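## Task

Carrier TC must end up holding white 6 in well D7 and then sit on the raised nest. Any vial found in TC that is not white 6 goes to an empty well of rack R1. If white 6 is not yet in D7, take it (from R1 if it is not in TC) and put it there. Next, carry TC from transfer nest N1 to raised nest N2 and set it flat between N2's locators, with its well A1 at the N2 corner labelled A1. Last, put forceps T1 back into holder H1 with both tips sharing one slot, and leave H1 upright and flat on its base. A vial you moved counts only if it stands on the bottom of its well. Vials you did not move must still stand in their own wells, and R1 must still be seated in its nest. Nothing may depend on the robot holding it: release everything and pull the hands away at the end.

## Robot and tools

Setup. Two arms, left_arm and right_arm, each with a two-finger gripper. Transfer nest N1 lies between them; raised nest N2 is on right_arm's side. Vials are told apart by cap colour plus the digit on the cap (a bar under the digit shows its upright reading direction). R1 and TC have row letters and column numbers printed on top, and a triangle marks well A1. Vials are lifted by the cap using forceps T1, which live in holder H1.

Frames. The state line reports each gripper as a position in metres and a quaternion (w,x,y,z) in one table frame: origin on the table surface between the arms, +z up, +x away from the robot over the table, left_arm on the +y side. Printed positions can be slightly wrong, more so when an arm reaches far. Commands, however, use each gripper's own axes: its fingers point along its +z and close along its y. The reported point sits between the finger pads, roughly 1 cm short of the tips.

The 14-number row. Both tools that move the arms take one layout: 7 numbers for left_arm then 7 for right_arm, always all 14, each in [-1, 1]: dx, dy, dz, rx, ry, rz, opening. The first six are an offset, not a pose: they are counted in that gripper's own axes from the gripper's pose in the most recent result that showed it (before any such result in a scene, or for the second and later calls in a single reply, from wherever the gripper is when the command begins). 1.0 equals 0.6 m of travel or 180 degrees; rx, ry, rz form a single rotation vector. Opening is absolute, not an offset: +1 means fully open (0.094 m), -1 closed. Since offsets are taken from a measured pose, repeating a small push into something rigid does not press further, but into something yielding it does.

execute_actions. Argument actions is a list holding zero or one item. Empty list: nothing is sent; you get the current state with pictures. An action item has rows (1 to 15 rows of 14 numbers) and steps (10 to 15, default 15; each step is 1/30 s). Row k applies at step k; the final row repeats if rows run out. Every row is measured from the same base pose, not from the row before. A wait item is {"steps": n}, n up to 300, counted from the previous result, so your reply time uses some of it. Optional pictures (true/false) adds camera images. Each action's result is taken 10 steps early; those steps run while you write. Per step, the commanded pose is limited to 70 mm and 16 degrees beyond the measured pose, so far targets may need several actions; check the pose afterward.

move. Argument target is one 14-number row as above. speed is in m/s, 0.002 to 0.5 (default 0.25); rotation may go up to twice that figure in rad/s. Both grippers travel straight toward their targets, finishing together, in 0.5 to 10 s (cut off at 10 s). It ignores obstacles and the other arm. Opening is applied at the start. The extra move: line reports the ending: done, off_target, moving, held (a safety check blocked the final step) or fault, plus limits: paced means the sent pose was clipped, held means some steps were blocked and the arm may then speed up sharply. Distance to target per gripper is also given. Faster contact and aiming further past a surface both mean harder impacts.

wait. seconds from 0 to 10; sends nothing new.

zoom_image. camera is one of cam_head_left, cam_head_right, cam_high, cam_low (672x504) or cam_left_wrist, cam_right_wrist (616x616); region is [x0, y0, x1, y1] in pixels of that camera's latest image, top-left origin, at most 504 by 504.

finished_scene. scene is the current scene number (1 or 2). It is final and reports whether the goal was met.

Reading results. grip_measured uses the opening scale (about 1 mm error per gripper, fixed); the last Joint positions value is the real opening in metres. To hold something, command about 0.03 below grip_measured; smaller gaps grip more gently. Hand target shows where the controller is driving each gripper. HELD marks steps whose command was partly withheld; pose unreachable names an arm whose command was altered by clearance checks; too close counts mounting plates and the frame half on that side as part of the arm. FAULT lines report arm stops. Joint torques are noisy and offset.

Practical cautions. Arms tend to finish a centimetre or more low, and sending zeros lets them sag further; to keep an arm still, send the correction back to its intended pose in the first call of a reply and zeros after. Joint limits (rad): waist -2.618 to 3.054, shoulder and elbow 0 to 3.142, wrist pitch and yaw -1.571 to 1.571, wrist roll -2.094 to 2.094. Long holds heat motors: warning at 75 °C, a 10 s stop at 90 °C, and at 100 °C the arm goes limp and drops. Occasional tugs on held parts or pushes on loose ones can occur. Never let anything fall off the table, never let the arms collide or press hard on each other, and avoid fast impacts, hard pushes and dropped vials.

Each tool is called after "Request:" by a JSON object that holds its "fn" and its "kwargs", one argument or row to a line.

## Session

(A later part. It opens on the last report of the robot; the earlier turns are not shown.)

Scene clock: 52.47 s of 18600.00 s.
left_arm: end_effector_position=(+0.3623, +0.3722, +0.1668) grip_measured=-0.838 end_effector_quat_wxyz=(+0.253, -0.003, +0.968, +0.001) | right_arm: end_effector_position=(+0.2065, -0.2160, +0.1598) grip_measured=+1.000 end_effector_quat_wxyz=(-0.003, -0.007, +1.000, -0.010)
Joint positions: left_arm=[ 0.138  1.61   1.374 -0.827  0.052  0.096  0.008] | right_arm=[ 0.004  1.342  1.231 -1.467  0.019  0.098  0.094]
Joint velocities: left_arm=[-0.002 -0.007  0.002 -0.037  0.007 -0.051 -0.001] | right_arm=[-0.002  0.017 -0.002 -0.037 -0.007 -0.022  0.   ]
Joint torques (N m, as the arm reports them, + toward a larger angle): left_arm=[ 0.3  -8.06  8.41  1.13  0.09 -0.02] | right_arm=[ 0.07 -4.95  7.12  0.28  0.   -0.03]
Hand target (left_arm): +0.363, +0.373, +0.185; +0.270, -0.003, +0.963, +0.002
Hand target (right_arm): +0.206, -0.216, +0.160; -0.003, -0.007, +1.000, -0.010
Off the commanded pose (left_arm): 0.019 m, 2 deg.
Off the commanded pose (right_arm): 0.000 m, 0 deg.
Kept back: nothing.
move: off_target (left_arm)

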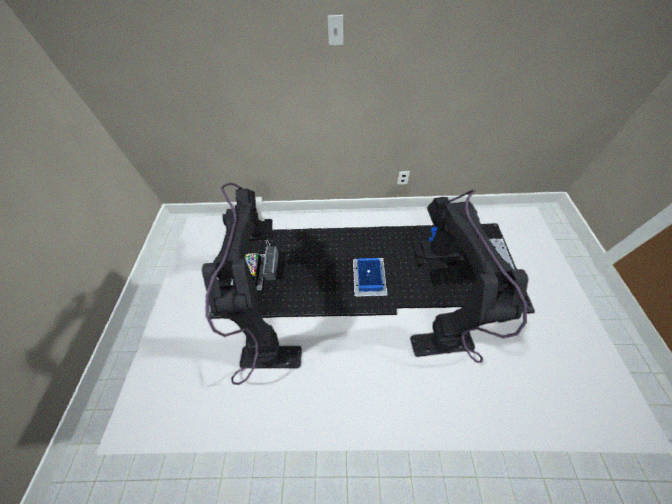

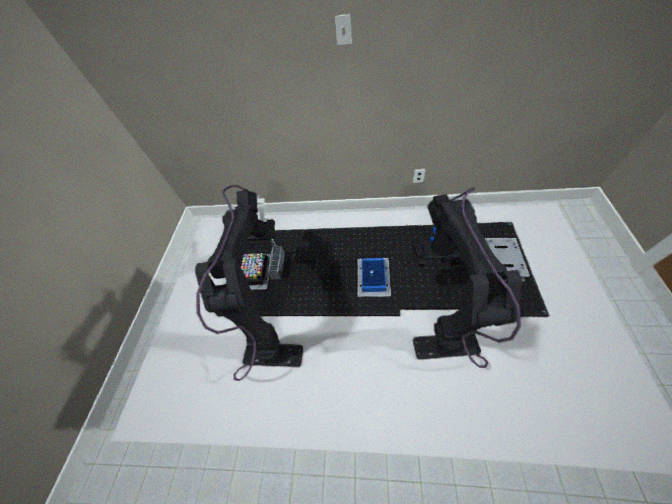

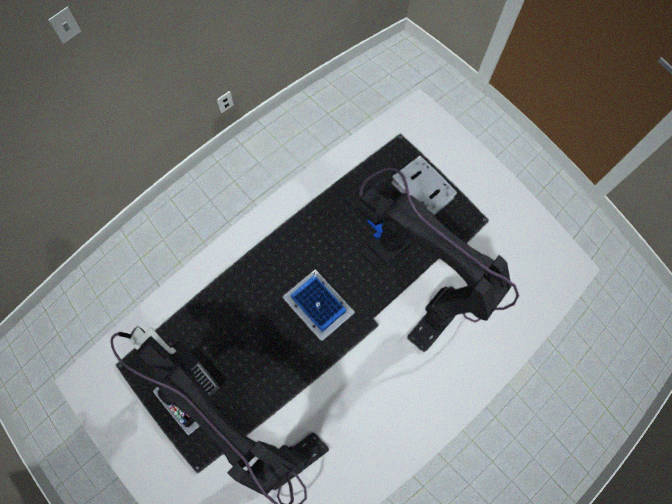

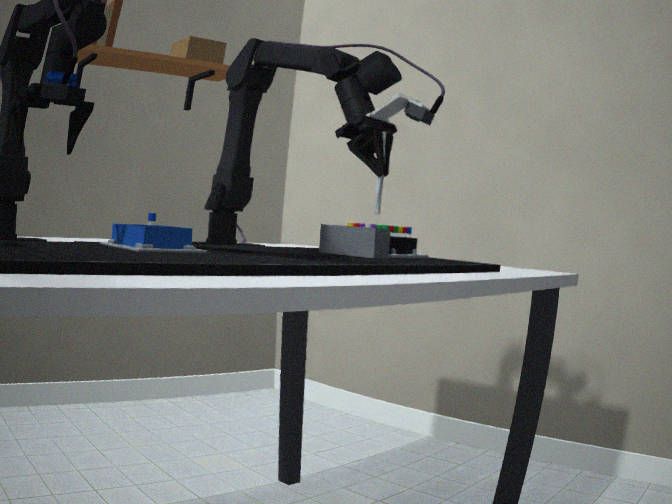

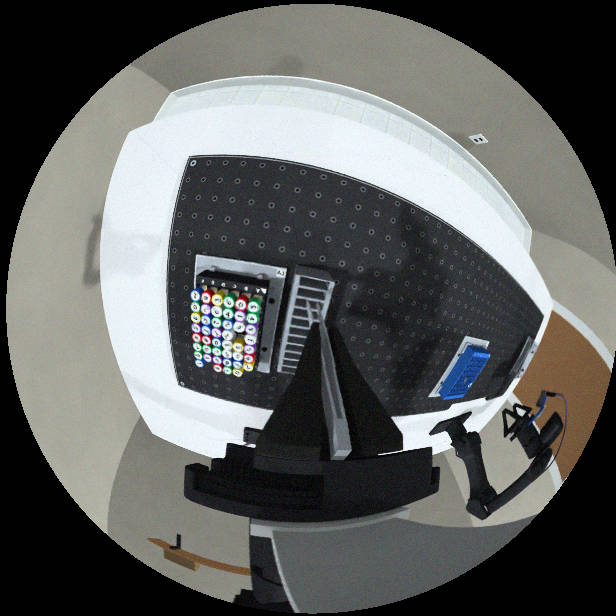

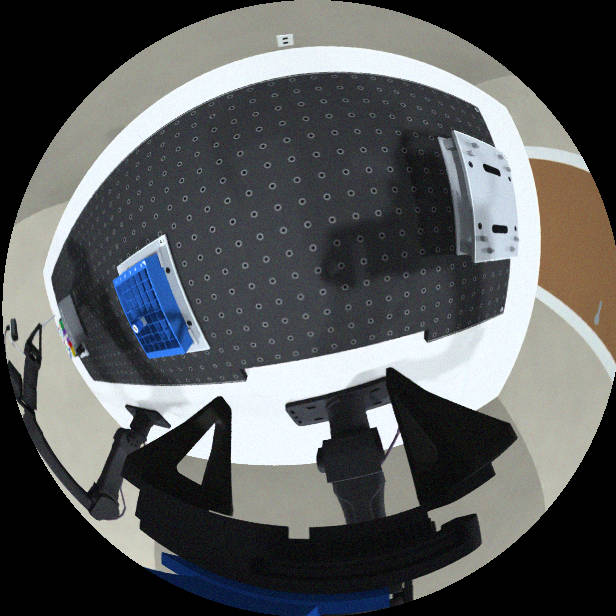

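Request:
{"fn": "move", "kwargs": {
  "target": [0.067, 0.112, -0.053, -0.1264, -0.014, -0.2135, -0.84, 0, 0, 0, 0, 0, 0, 1],
  "speed": 0.15
}}

Request:
{"fn": "zoom_image", "kwargs": {
  "camera": "cam_left_wrist",
  "region": [240, 220, 390, 370]
}}

Scene clock: 56.07 s of 18600.00 s.
left_arm: end_effector_position=(+0.3176, +0.4330, +0.1687) grip_measured=-0.838 end_effector_quat_wxyz=(+0.249, -0.359, +0.895, +0.096) | right_arm: end_effector_position=(+0.2065, -0.2160, +0.1598) grip_measured=+1.000 end_effector_quat_wxyz=(-0.003, -0.007, +1.000, -0.010)
Joint positions: left_arm=[ 0.145  1.53   1.3   -0.888 -0.306 -0.569  0.008] | right_arm=[ 0.004  1.342  1.231 -1.467  0.019  0.098  0.094]
Joint velocities: left_arm=[-0.012  0.017 -0.002 -0.066 -0.154 -0.037  0.001] | right_arm=[ 0.002 -0.017 -0.012 -0.066  0.051 -0.037  0.   ]
Joint torques (N m, as the arm reports them, + toward a larger angle): left_arm=[ 0.69 -7.1   5.78  0.98 -0.45 -0.11] | right_arm=[ 0.03 -5.    7.13  0.29  0.01 -0.02]
Hand target (left_arm): +0.311, +0.439, +0.174; +0.252, -0.368, +0.889, +0.106
Hand target (right_arm): +0.206, -0.216, +0.160; -0.003, -0.007, +1.000, -0.010
Off the commanded pose (left_arm): 0.011 m, 2 deg.
Off the commanded pose (right_arm): 0.000 m, 0 deg.
Kept back: nothing.
move: off_target (left_arm)

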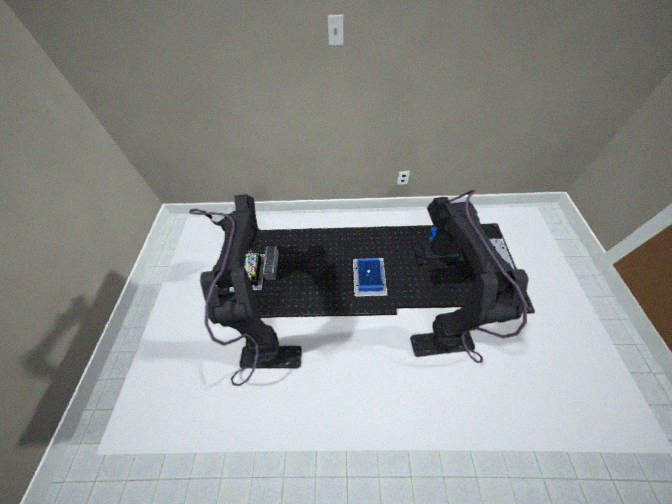

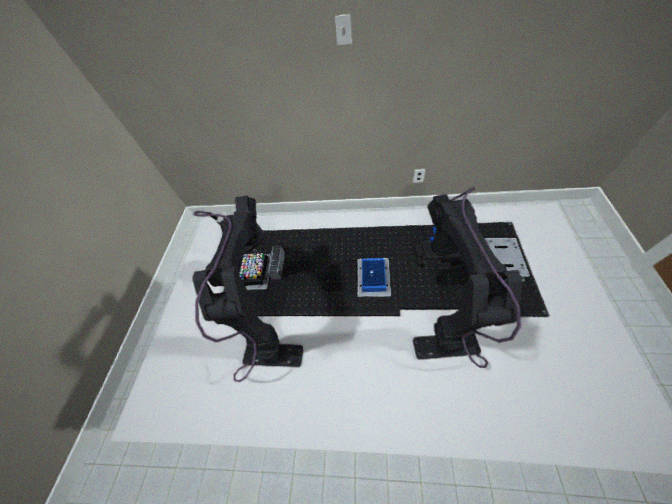

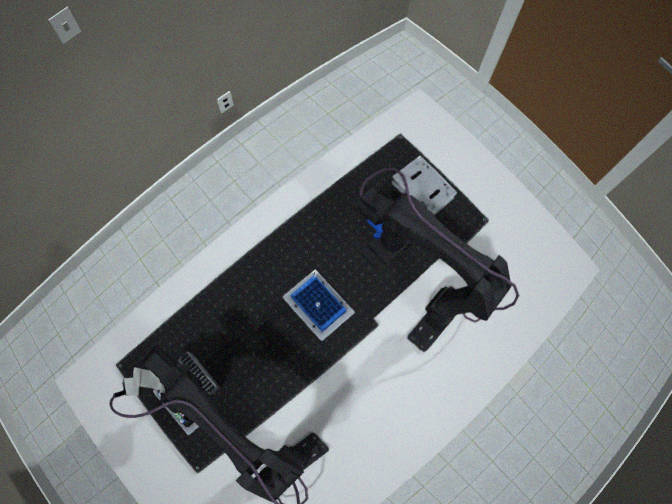

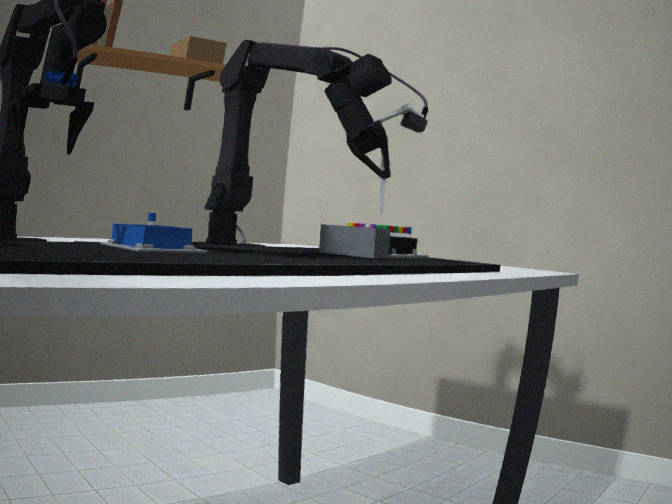

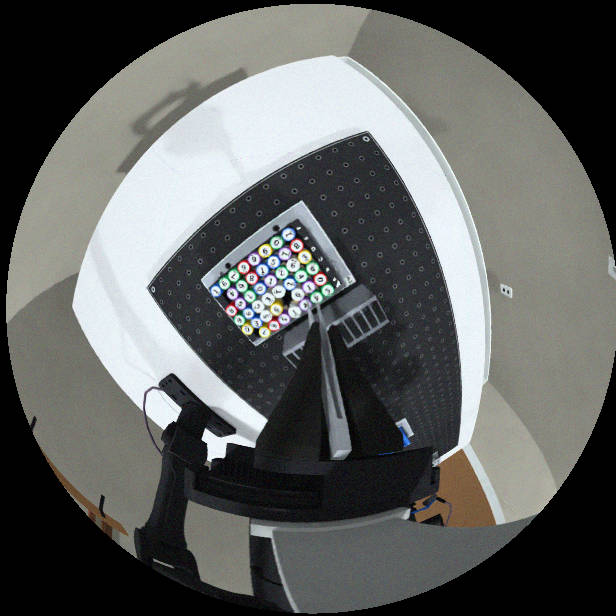

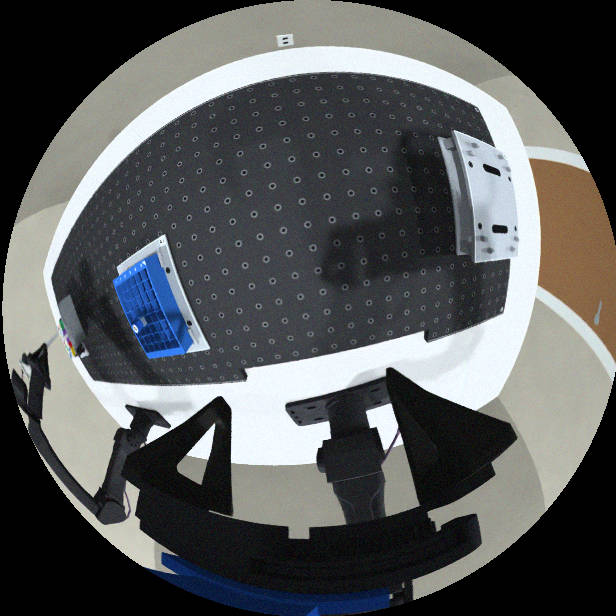

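Region (240, 220, 390, 370) of cam_left_wrist's 616x616 image, scaled by 3.360, with more detail than that image has.

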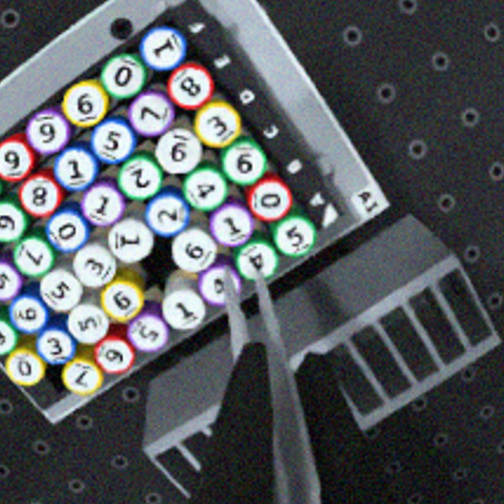

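Request:
{"fn": "move", "kwargs": {
  "target": [0.0055, 0.0257, 0.0135, -0.0068, -0.0044, -0.0051, -0.76, 0, 0, 0, 0, 0, 0, 1],
  "speed": 0.03
}}

Request:
{"fn": "zoom_image", "kwargs": {
  "camera": "cam_left_wrist",
  "region": [260, 240, 370, 350]
}}

Request:
{"fn": "zoom_image", "kwargs": {
  "camera": "cam_low",
  "region": [330, 150, 430, 250]
}}

Scene clock: 59.60 s of 18600.00 s.
left_arm: end_effector_position=(+0.3070, +0.4399, +0.1503) grip_measured=-0.762 end_effector_quat_wxyz=(+0.230, -0.367, +0.895, +0.104) | right_arm: end_effector_position=(+0.2065, -0.2160, +0.1598) grip_measured=+1.000 end_effector_quat_wxyz=(-0.003, -0.007, +1.000, -0.010)
Joint positions: left_arm=[ 0.167  1.53   1.241 -0.867 -0.308 -0.567  0.011] | right_arm=[ 0.004  1.342  1.231 -1.467  0.019  0.098  0.094]
Joint velocities: left_arm=[ 0.012 -0.022 -0.012 -0.051 -0.007  0.022 -0.001] | right_arm=[-0.002  0.002  0.002  0.051  0.022  0.051  0.   ]
Joint torques (N m, as the arm reports them, + toward a larger angle): left_arm=[ 0.64 -7.63  5.14  1.28 -0.33  0.08] | right_arm=[ 0.03 -5.    7.16  0.28  0.01 -0.03]
Hand target (left_arm): +0.308, +0.445, +0.160; +0.251, -0.368, +0.889, +0.106
Hand target (right_arm): +0.206, -0.216, +0.160; -0.003, -0.007, +1.000, -0.010
Off the commanded pose (left_arm): 0.011 m, 3 deg.
Off the commanded pose (right_arm): 0.000 m, 0 deg.
Kept back: nothing.
move: off_target (left_arm)

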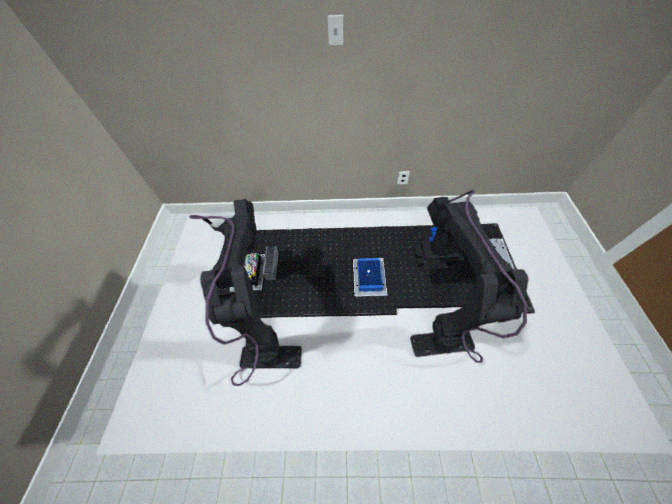

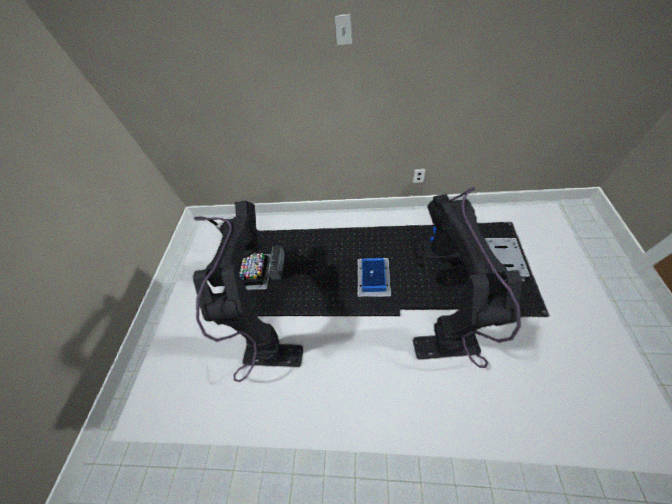

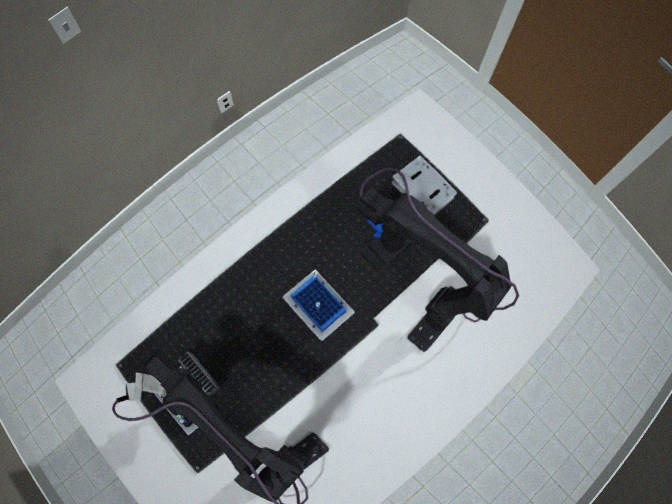

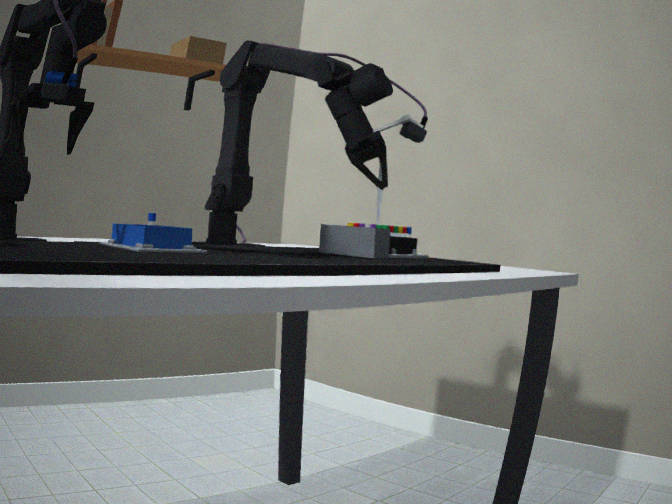

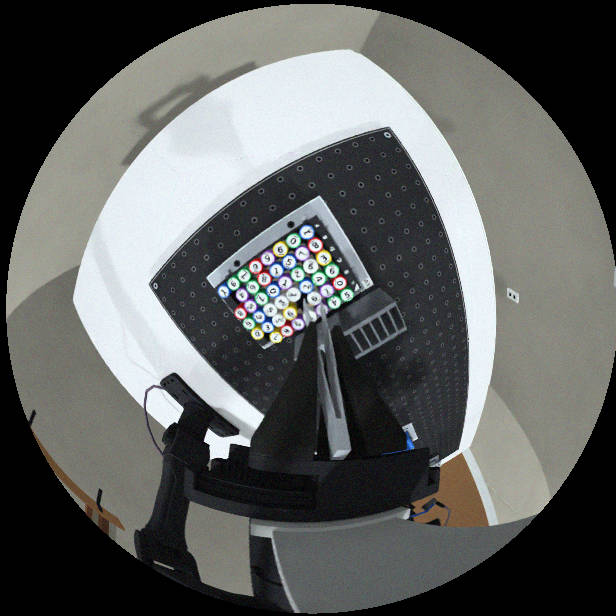

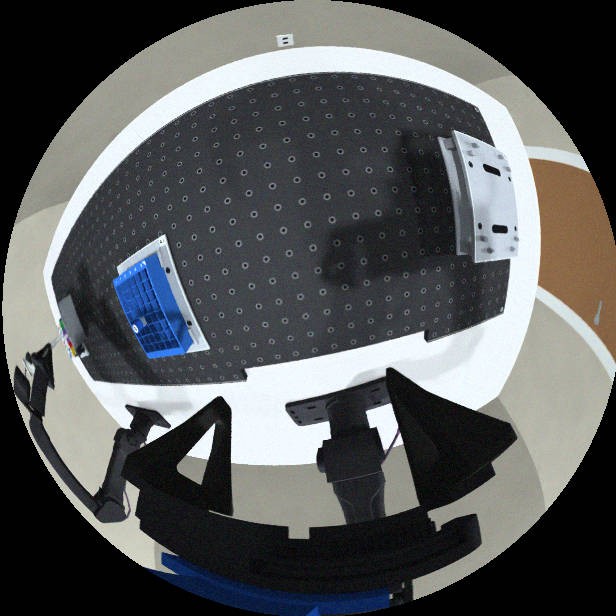

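Region (260, 240, 370, 350) of cam_left_wrist's 616x616 image, scaled by 4.582, with more detail than that image has.

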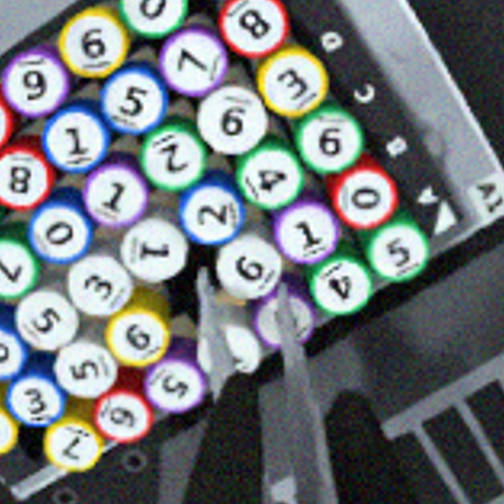

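Region (330, 150, 430, 250) of cam_low's 672x504 image, scaled by 5.040, with more detail than that image has.

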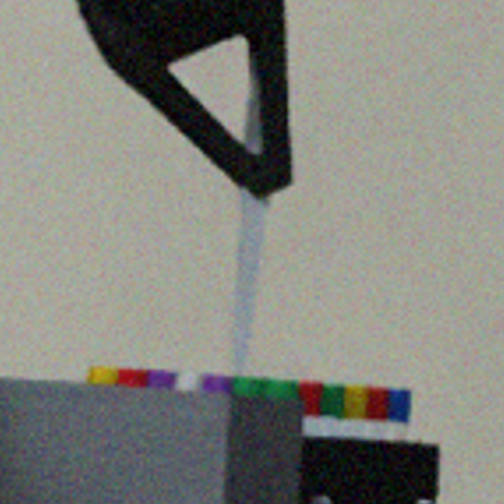

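Request:
{"fn": "execute_actions", "kwargs": {
  "actions": [
    {"rows": [[-0.0158, 0.0011, -0.0095, 0.0059, -0.0117, -0.0072, -0.745, 0, 0, 0, 0, 0, 0, 1]], "steps": 12}
  ]
}}

Request:
{"fn": "execute_actions", "kwargs": {
  "actions": [
    {"steps": 12}
  ],
  "pictures": true
}}

Request:
{"fn": "zoom_image", "kwargs": {
  "camera": "cam_left_wrist",
  "region": [275, 260, 355, 340]
}}

Scene clock: 64.77 s of 18600.00 s.
left_arm: end_effector_position=(+0.3078, +0.4401, +0.1506) grip_measured=-0.748 end_effector_quat_wxyz=(+0.232, -0.366, +0.895, +0.104) | right_arm: end_effector_position=(+0.2065, -0.2160, +0.1598) grip_measured=+1.000 end_effector_quat_wxyz=(-0.003, -0.007, +1.000, -0.010)
Joint positions: left_arm=[ 0.167  1.53   1.241 -0.863 -0.308 -0.566  0.012] | right_arm=[ 0.004  1.342  1.231 -1.467  0.019  0.098  0.094]
Joint velocities: left_arm=[ 0.002  0.002 -0.012  0.066 -0.081  0.095  0.002] | right_arm=[ 0.012  0.002 -0.012 -0.081 -0.066 -0.022  0.   ]
Joint torques (N m, as the arm reports them, + toward a larger angle): left_arm=[ 0.93 -7.02  5.97  1.28 -0.16 -0.04] | right_arm=[ 0.09 -4.96  7.14  0.27  0.01 -0.04]
Steps of this call (steps 1 to 90: nothing new was sent; then 2.10 s passed at rest; steps 91 to 92: the first 2 steps of this action). Readings (end_effector_position):
91: left_arm (+0.3078, +0.4401, +0.1506) | right_arm (+0.2065, -0.2160, +0.1598)
92: the state above

Scene clock: 65.17 s of 18600.00 s.
left_arm: end_effector_position=(+0.3078, +0.4401, +0.1506) grip_measured=-0.747 end_effector_quat_wxyz=(+0.232, -0.366, +0.895, +0.104) | right_arm: end_effector_position=(+0.2065, -0.2160, +0.1598) grip_measured=+1.000 end_effector_quat_wxyz=(-0.003, -0.007, +1.000, -0.010)
Joint positions: left_arm=[ 0.167  1.53   1.241 -0.863 -0.308 -0.566  0.012] | right_arm=[ 0.004  1.342  1.231 -1.467  0.019  0.098  0.094]
Joint velocities: left_arm=[-0.007  0.002 -0.007  0.11  -0.022 -0.095 -0.   ] | right_arm=[-0.002 -0.012  0.012  0.022  0.022  0.022  0.   ]
Joint torques (N m, as the arm reports them, + toward a larger angle): left_arm=[ 0.95 -7.02  5.92  1.29 -0.19 -0.03] | right_arm=[ 0.06 -4.95  7.15  0.29  0.01 -0.02]
Hand target (left_arm): +0.310, +0.444, +0.160; +0.251, -0.373, +0.888, +0.100
Hand target (right_arm): +0.206, -0.216, +0.160; -0.003, -0.007, +1.000, -0.010
Off the commanded pose (left_arm): 0.010 m, 3 deg.
Off the commanded pose (right_arm): 0.000 m, 0 deg.
Kept back: nothing.
Steps of this call (steps 1 to 10: the last 10 steps of your previous action; steps 11 to 12: nothing new was sent). Readings (end_effector_position):
1: left_arm (+0.3078, +0.4401, +0.1506) | right_arm (+0.2065, -0.2160, +0.1598)
2: left_arm (+0.3078, +0.4401, +0.1506) | right_arm (+0.2065, -0.2160, +0.1598)
4: left_arm (+0.3078, +0.4401, +0.1506) | right_arm (+0.2065, -0.2160, +0.1598)
8: left_arm (+0.3078, +0.4401, +0.1506) | right_arm (+0.2065, -0.2160, +0.1598)
12: the state above

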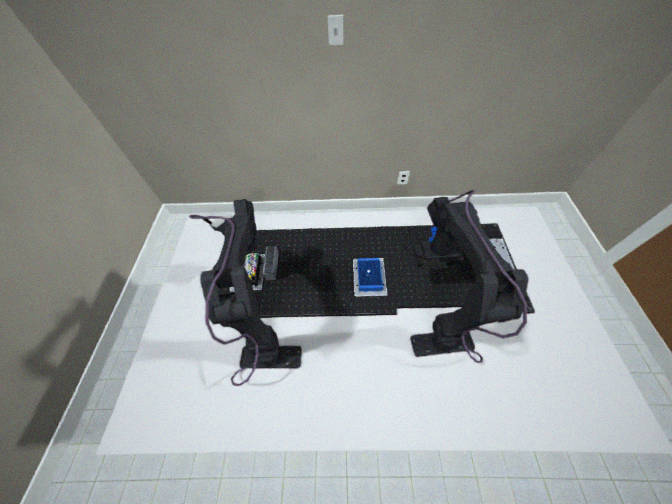

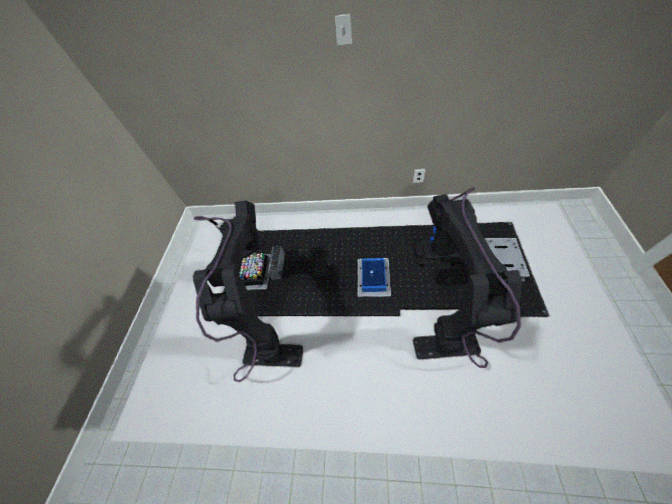

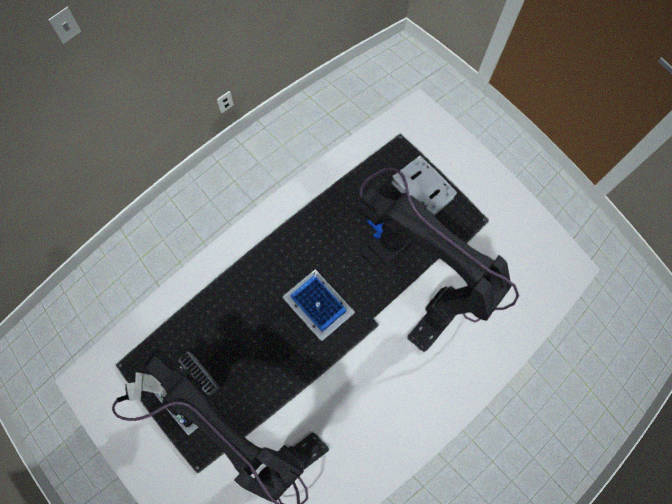

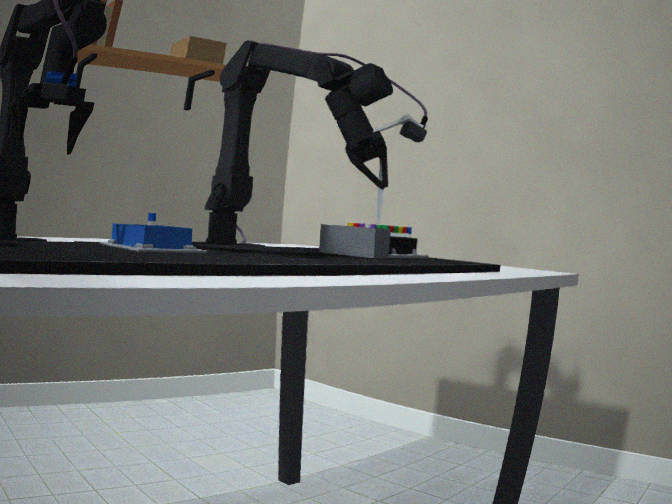

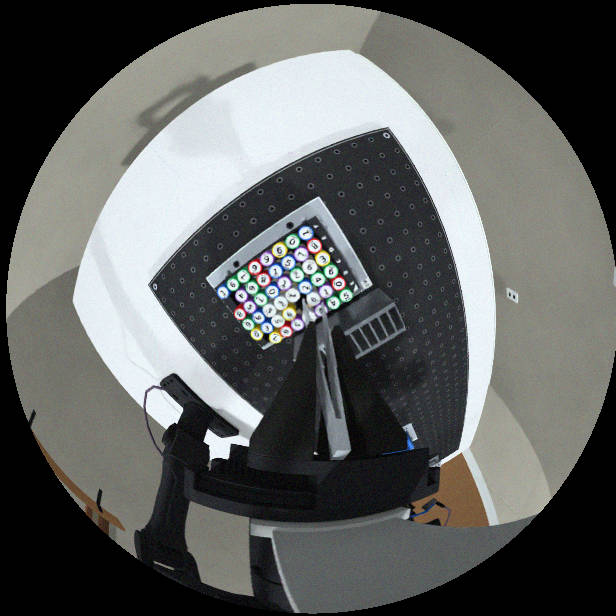

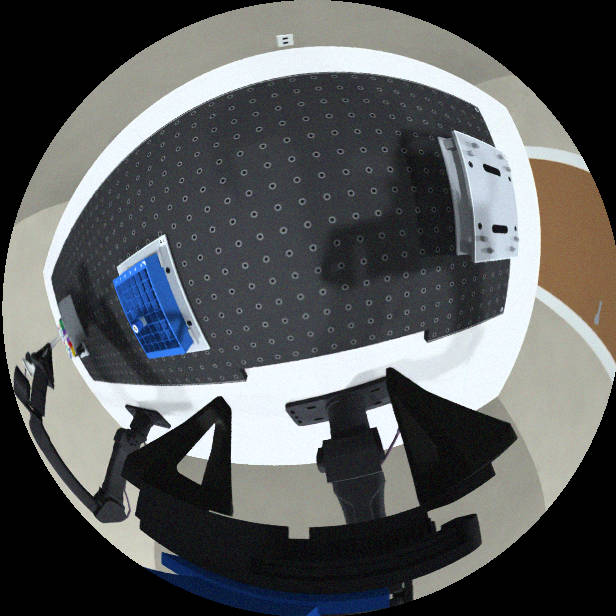

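Region (275, 260, 355, 340) of cam_left_wrist's 616x616 image, scaled by 6.300, with more detail than that image has.

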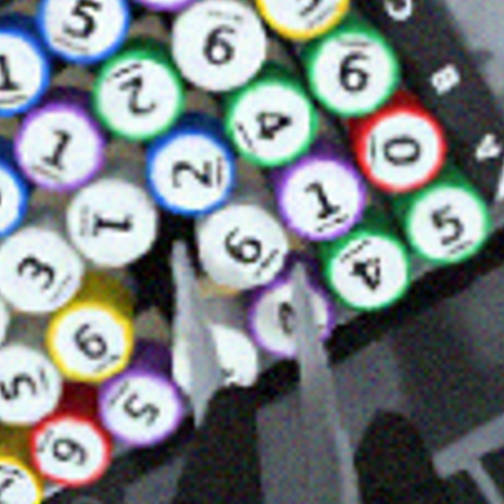

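Request:
{"fn": "execute_actions", "kwargs": {
  "actions": []
}}

Scene clock: 67.07 s of 18600.00 s.
left_arm: end_effector_position=(+0.3078, +0.4401, +0.1506) grip_measured=-0.747 end_effector_quat_wxyz=(+0.232, -0.366, +0.895, +0.104) | right_arm: end_effector_position=(+0.2065, -0.2160, +0.1598) grip_measured=+1.000 end_effector_quat_wxyz=(-0.003, -0.007, +1.000, -0.010)
Joint positions: left_arm=[ 0.167  1.53   1.241 -0.863 -0.308 -0.566  0.012] | right_arm=[ 0.004  1.342  1.231 -1.467  0.019  0.098  0.094]
Joint velocities: left_arm=[ 0.007  0.002 -0.007  0.007 -0.007 -0.081 -0.   ] | right_arm=[-0.022  0.002  0.007 -0.007 -0.007  0.022  0.   ]
Joint torques (N m, as the arm reports them, + toward a larger angle): left_arm=[ 0.98 -6.99  5.89  1.28 -0.2  -0.01] | right_arm=[ 0.08 -4.96  7.12  0.28  0.01 -0.03]
Hand target (left_arm): +0.310, +0.444, +0.160; +0.251, -0.373, +0.888, +0.100
Hand target (right_arm): +0.206, -0.216, +0.160; -0.003, -0.007, +1.000, -0.010
Off the commanded pose (left_arm): 0.010 m, 3 deg.
Off the commanded pose (right_arm): 0.000 m, 0 deg.
Kept back: nothing.
Steps of this call (steps 1 to 57: nothing new was sent). Readings (end_effector_position):
1: left_arm (+0.3078, +0.4401, +0.1506) | right_arm (+0.2065, -0.2160, +0.1598)
2: left_arm (+0.3078, +0.4401, +0.1506) | right_arm (+0.2065, -0.2160, +0.1598)
4: left_arm (+0.3078, +0.4401, +0.1506) | right_arm (+0.2065, -0.2160, +0.1598)
8: left_arm (+0.3078, +0.4401, +0.1506) | right_arm (+0.2065, -0.2160, +0.1598)
57: the state above

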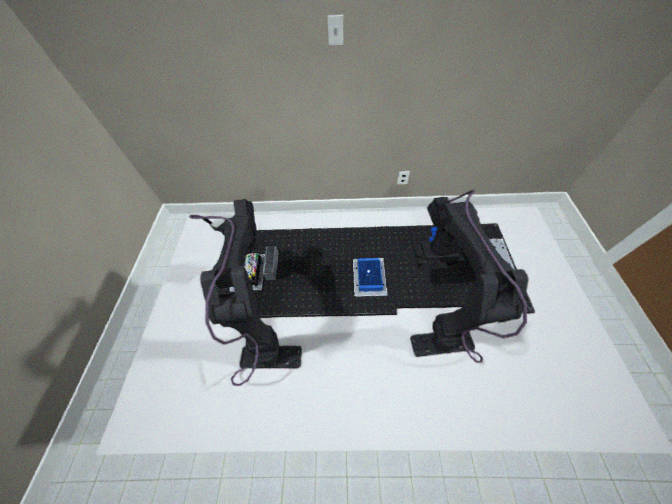

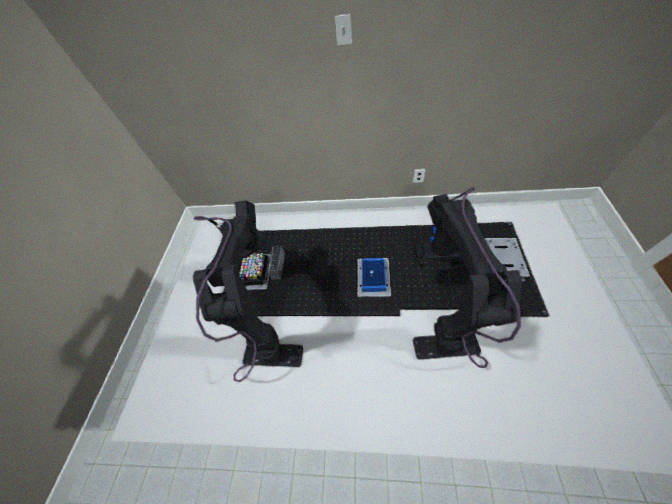

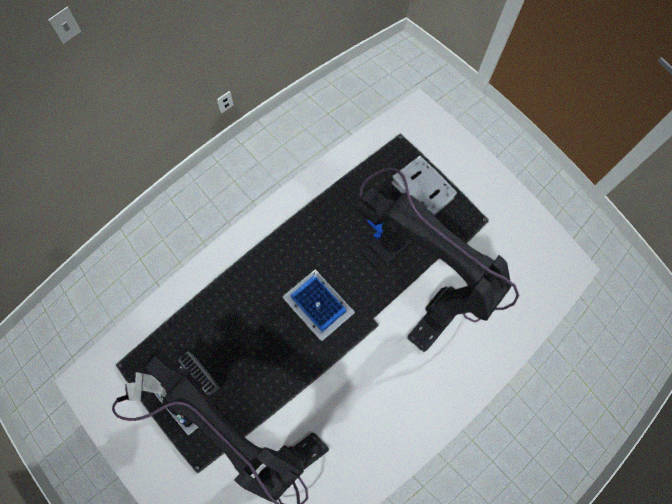

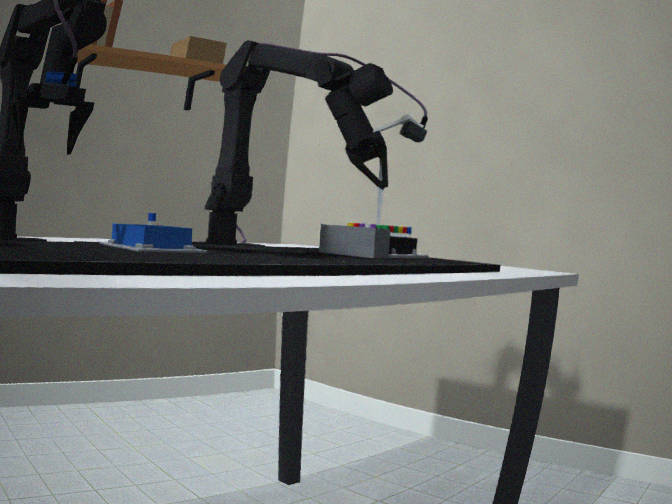

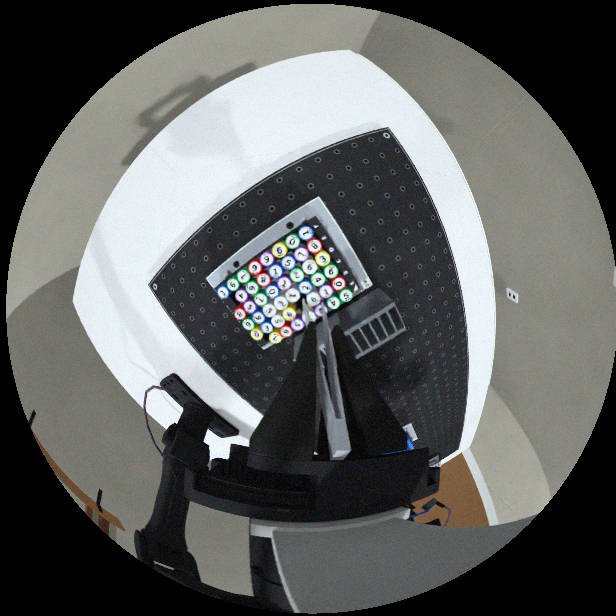

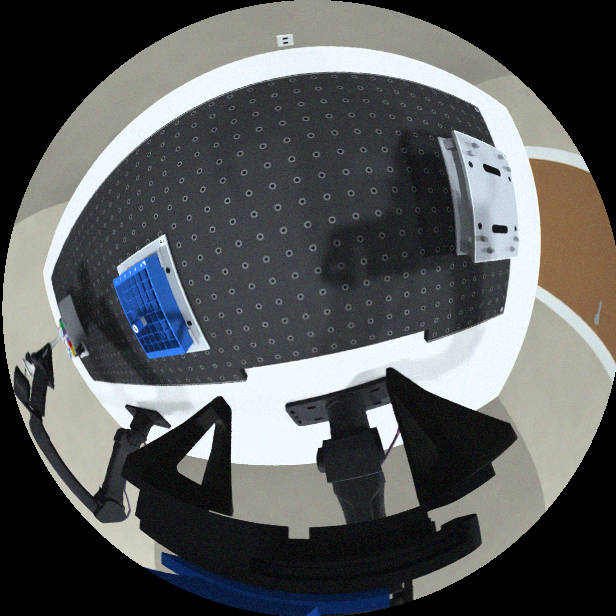

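Request:
{"fn": "zoom_image", "kwargs": {
  "camera": "cam_left_wrist",
  "region": [260, 240, 370, 350]
}}

Request:
{"fn": "zoom_image", "kwargs": {
  "camera": "cam_low",
  "region": [330, 150, 430, 250]
}}

Region (260, 240, 370, 350) of cam_left_wrist's 616x616 image, scaled by 4.582, with more detail than that image has.

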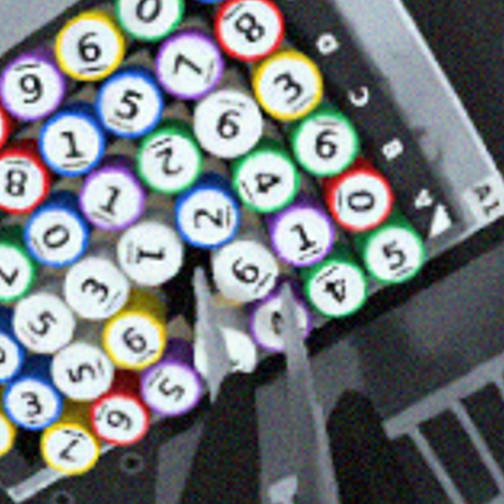

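Region (330, 150, 430, 250) of cam_low's 672x504 image, scaled by 5.040, with more detail than that image has.

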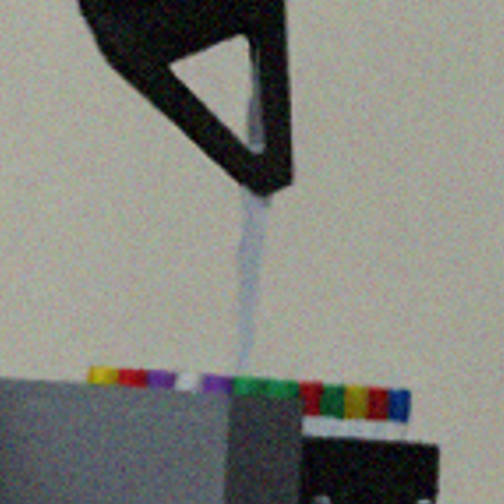

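Request:
{"fn": "execute_actions", "kwargs": {
  "actions": [
    {"rows": [[-0.0092,0.0013,0.0012,0.0017,-0.0051,-0.0047,-0.745,0,0,0,0,0,0,1],[-0.0083,0.0010,0.0033,0.0010,-0.0040,-0.0043,-0.745,0,0,0,0,0,0,1],[-0.0074,0.0008,0.0054,0.0004,-0.0030,-0.0039,-0.745,0,0,0,0,0,0,1],[-0.0065,0.0006,0.0075,-0.0003,-0.0020,-0.0035,-0.745,0,0,0,0,0,0,1],[-0.0058,0.0005,0.0091,-0.0007,-0.0012,-0.0033,-0.745,0,0,0,0,0,0,1]], "steps": 15}
  ]
}}

Request:
{"fn": "execute_actions", "kwargs": {
  "actions": [
    {"steps": 12}
  ]
}}

Scene clock: 69.37 s of 18600.00 s.
left_arm: end_effector_position=(+0.3078, +0.4401, +0.1504) grip_measured=-0.747 end_effector_quat_wxyz=(+0.232, -0.366, +0.895, +0.104) | right_arm: end_effector_position=(+0.2065, -0.2160, +0.1598) grip_measured=+1.000 end_effector_quat_wxyz=(-0.003, -0.007, +1.000, -0.010)
Joint positions: left_arm=[ 0.167  1.531  1.241 -0.863 -0.308 -0.566  0.012] | right_arm=[ 0.004  1.342  1.231 -1.467  0.019  0.098  0.094]
Joint velocities: left_arm=[-0.007  0.022 -0.022  0.037  0.081 -0.066 -0.   ] | right_arm=[-0.002 -0.022 -0.027 -0.022  0.022  0.007  0.   ]
Joint torques (N m, as the arm reports them, + toward a larger angle): left_arm=[ 0.87 -4.47  5.94  1.24 -0.17 -0.02] | right_arm=[ 0.05 -4.94  7.17  0.28  0.01 -0.02]
Steps of this call (steps 1 to 64: nothing new was sent; steps 65 to 69: the first 5 steps of this action). Readings (end_effector_position):
65: left_arm (+0.3078, +0.4401, +0.1506) | right_arm (+0.2065, -0.2160, +0.1598)
66: left_arm (+0.3078, +0.4401, +0.1506) | right_arm (+0.2065, -0.2160, +0.1598)
68: left_arm (+0.3078, +0.4401, +0.1506) | right_arm (+0.2065, -0.2160, +0.1598)
69: the state above

Scene clock: 69.77 s of 18600.00 s.
left_arm: end_effector_position=(+0.3082, +0.4401, +0.1473) grip_measured=-0.747 end_effector_quat_wxyz=(+0.228, -0.366, +0.896, +0.105) | right_arm: end_effector_position=(+0.2065, -0.2160, +0.1598) grip_measured=+1.000 end_effector_quat_wxyz=(-0.003, -0.007, +1.000, -0.010)
Joint positions: left_arm=[ 0.167  1.54   1.241 -0.863 -0.308 -0.566  0.012] | right_arm=[ 0.004  1.342  1.231 -1.467  0.019  0.098  0.094]
Joint velocities: left_arm=[-0.007 -0.017 -0.007 -0.051 -0.007  0.051  0.   ] | right_arm=[ 0.002 -0.012 -0.002  0.066 -0.022  0.022  0.   ]
Joint torques (N m, as the arm reports them, + toward a larger angle): left_arm=[ 0.97 -5.17  5.92  1.25 -0.18 -0.03] | right_arm=[ 0.06 -4.96  7.18  0.29  0.01 -0.02]
Hand target (left_arm): +0.311, +0.444, +0.148; +0.234, -0.371, +0.893, +0.104
Hand target (right_arm): +0.206, -0.216, +0.160; -0.003, -0.007, +1.000, -0.010
Off the commanded pose (left_arm): 0.005 m, 1 deg.
Off the commanded pose (right_arm): 0.000 m, 0 deg.
Kept back: nothing.
Steps of this call (steps 1 to 10: the last 10 steps of your previous action; steps 11 to 12: nothing new was sent). Readings (end_effector_position):
1: left_arm (+0.3080, +0.4401, +0.1499) | right_arm (+0.2065, -0.2160, +0.1598)
2: left_arm (+0.3080, +0.4401, +0.1493) | right_arm (+0.2065, -0.2160, +0.1598)
4: left_arm (+0.3081, +0.4401, +0.1480) | right_arm (+0.2065, -0.2160, +0.1598)
8: left_arm (+0.3082, +0.4401, +0.1473) | right_arm (+0.2065, -0.2160, +0.1598)
12: the state above


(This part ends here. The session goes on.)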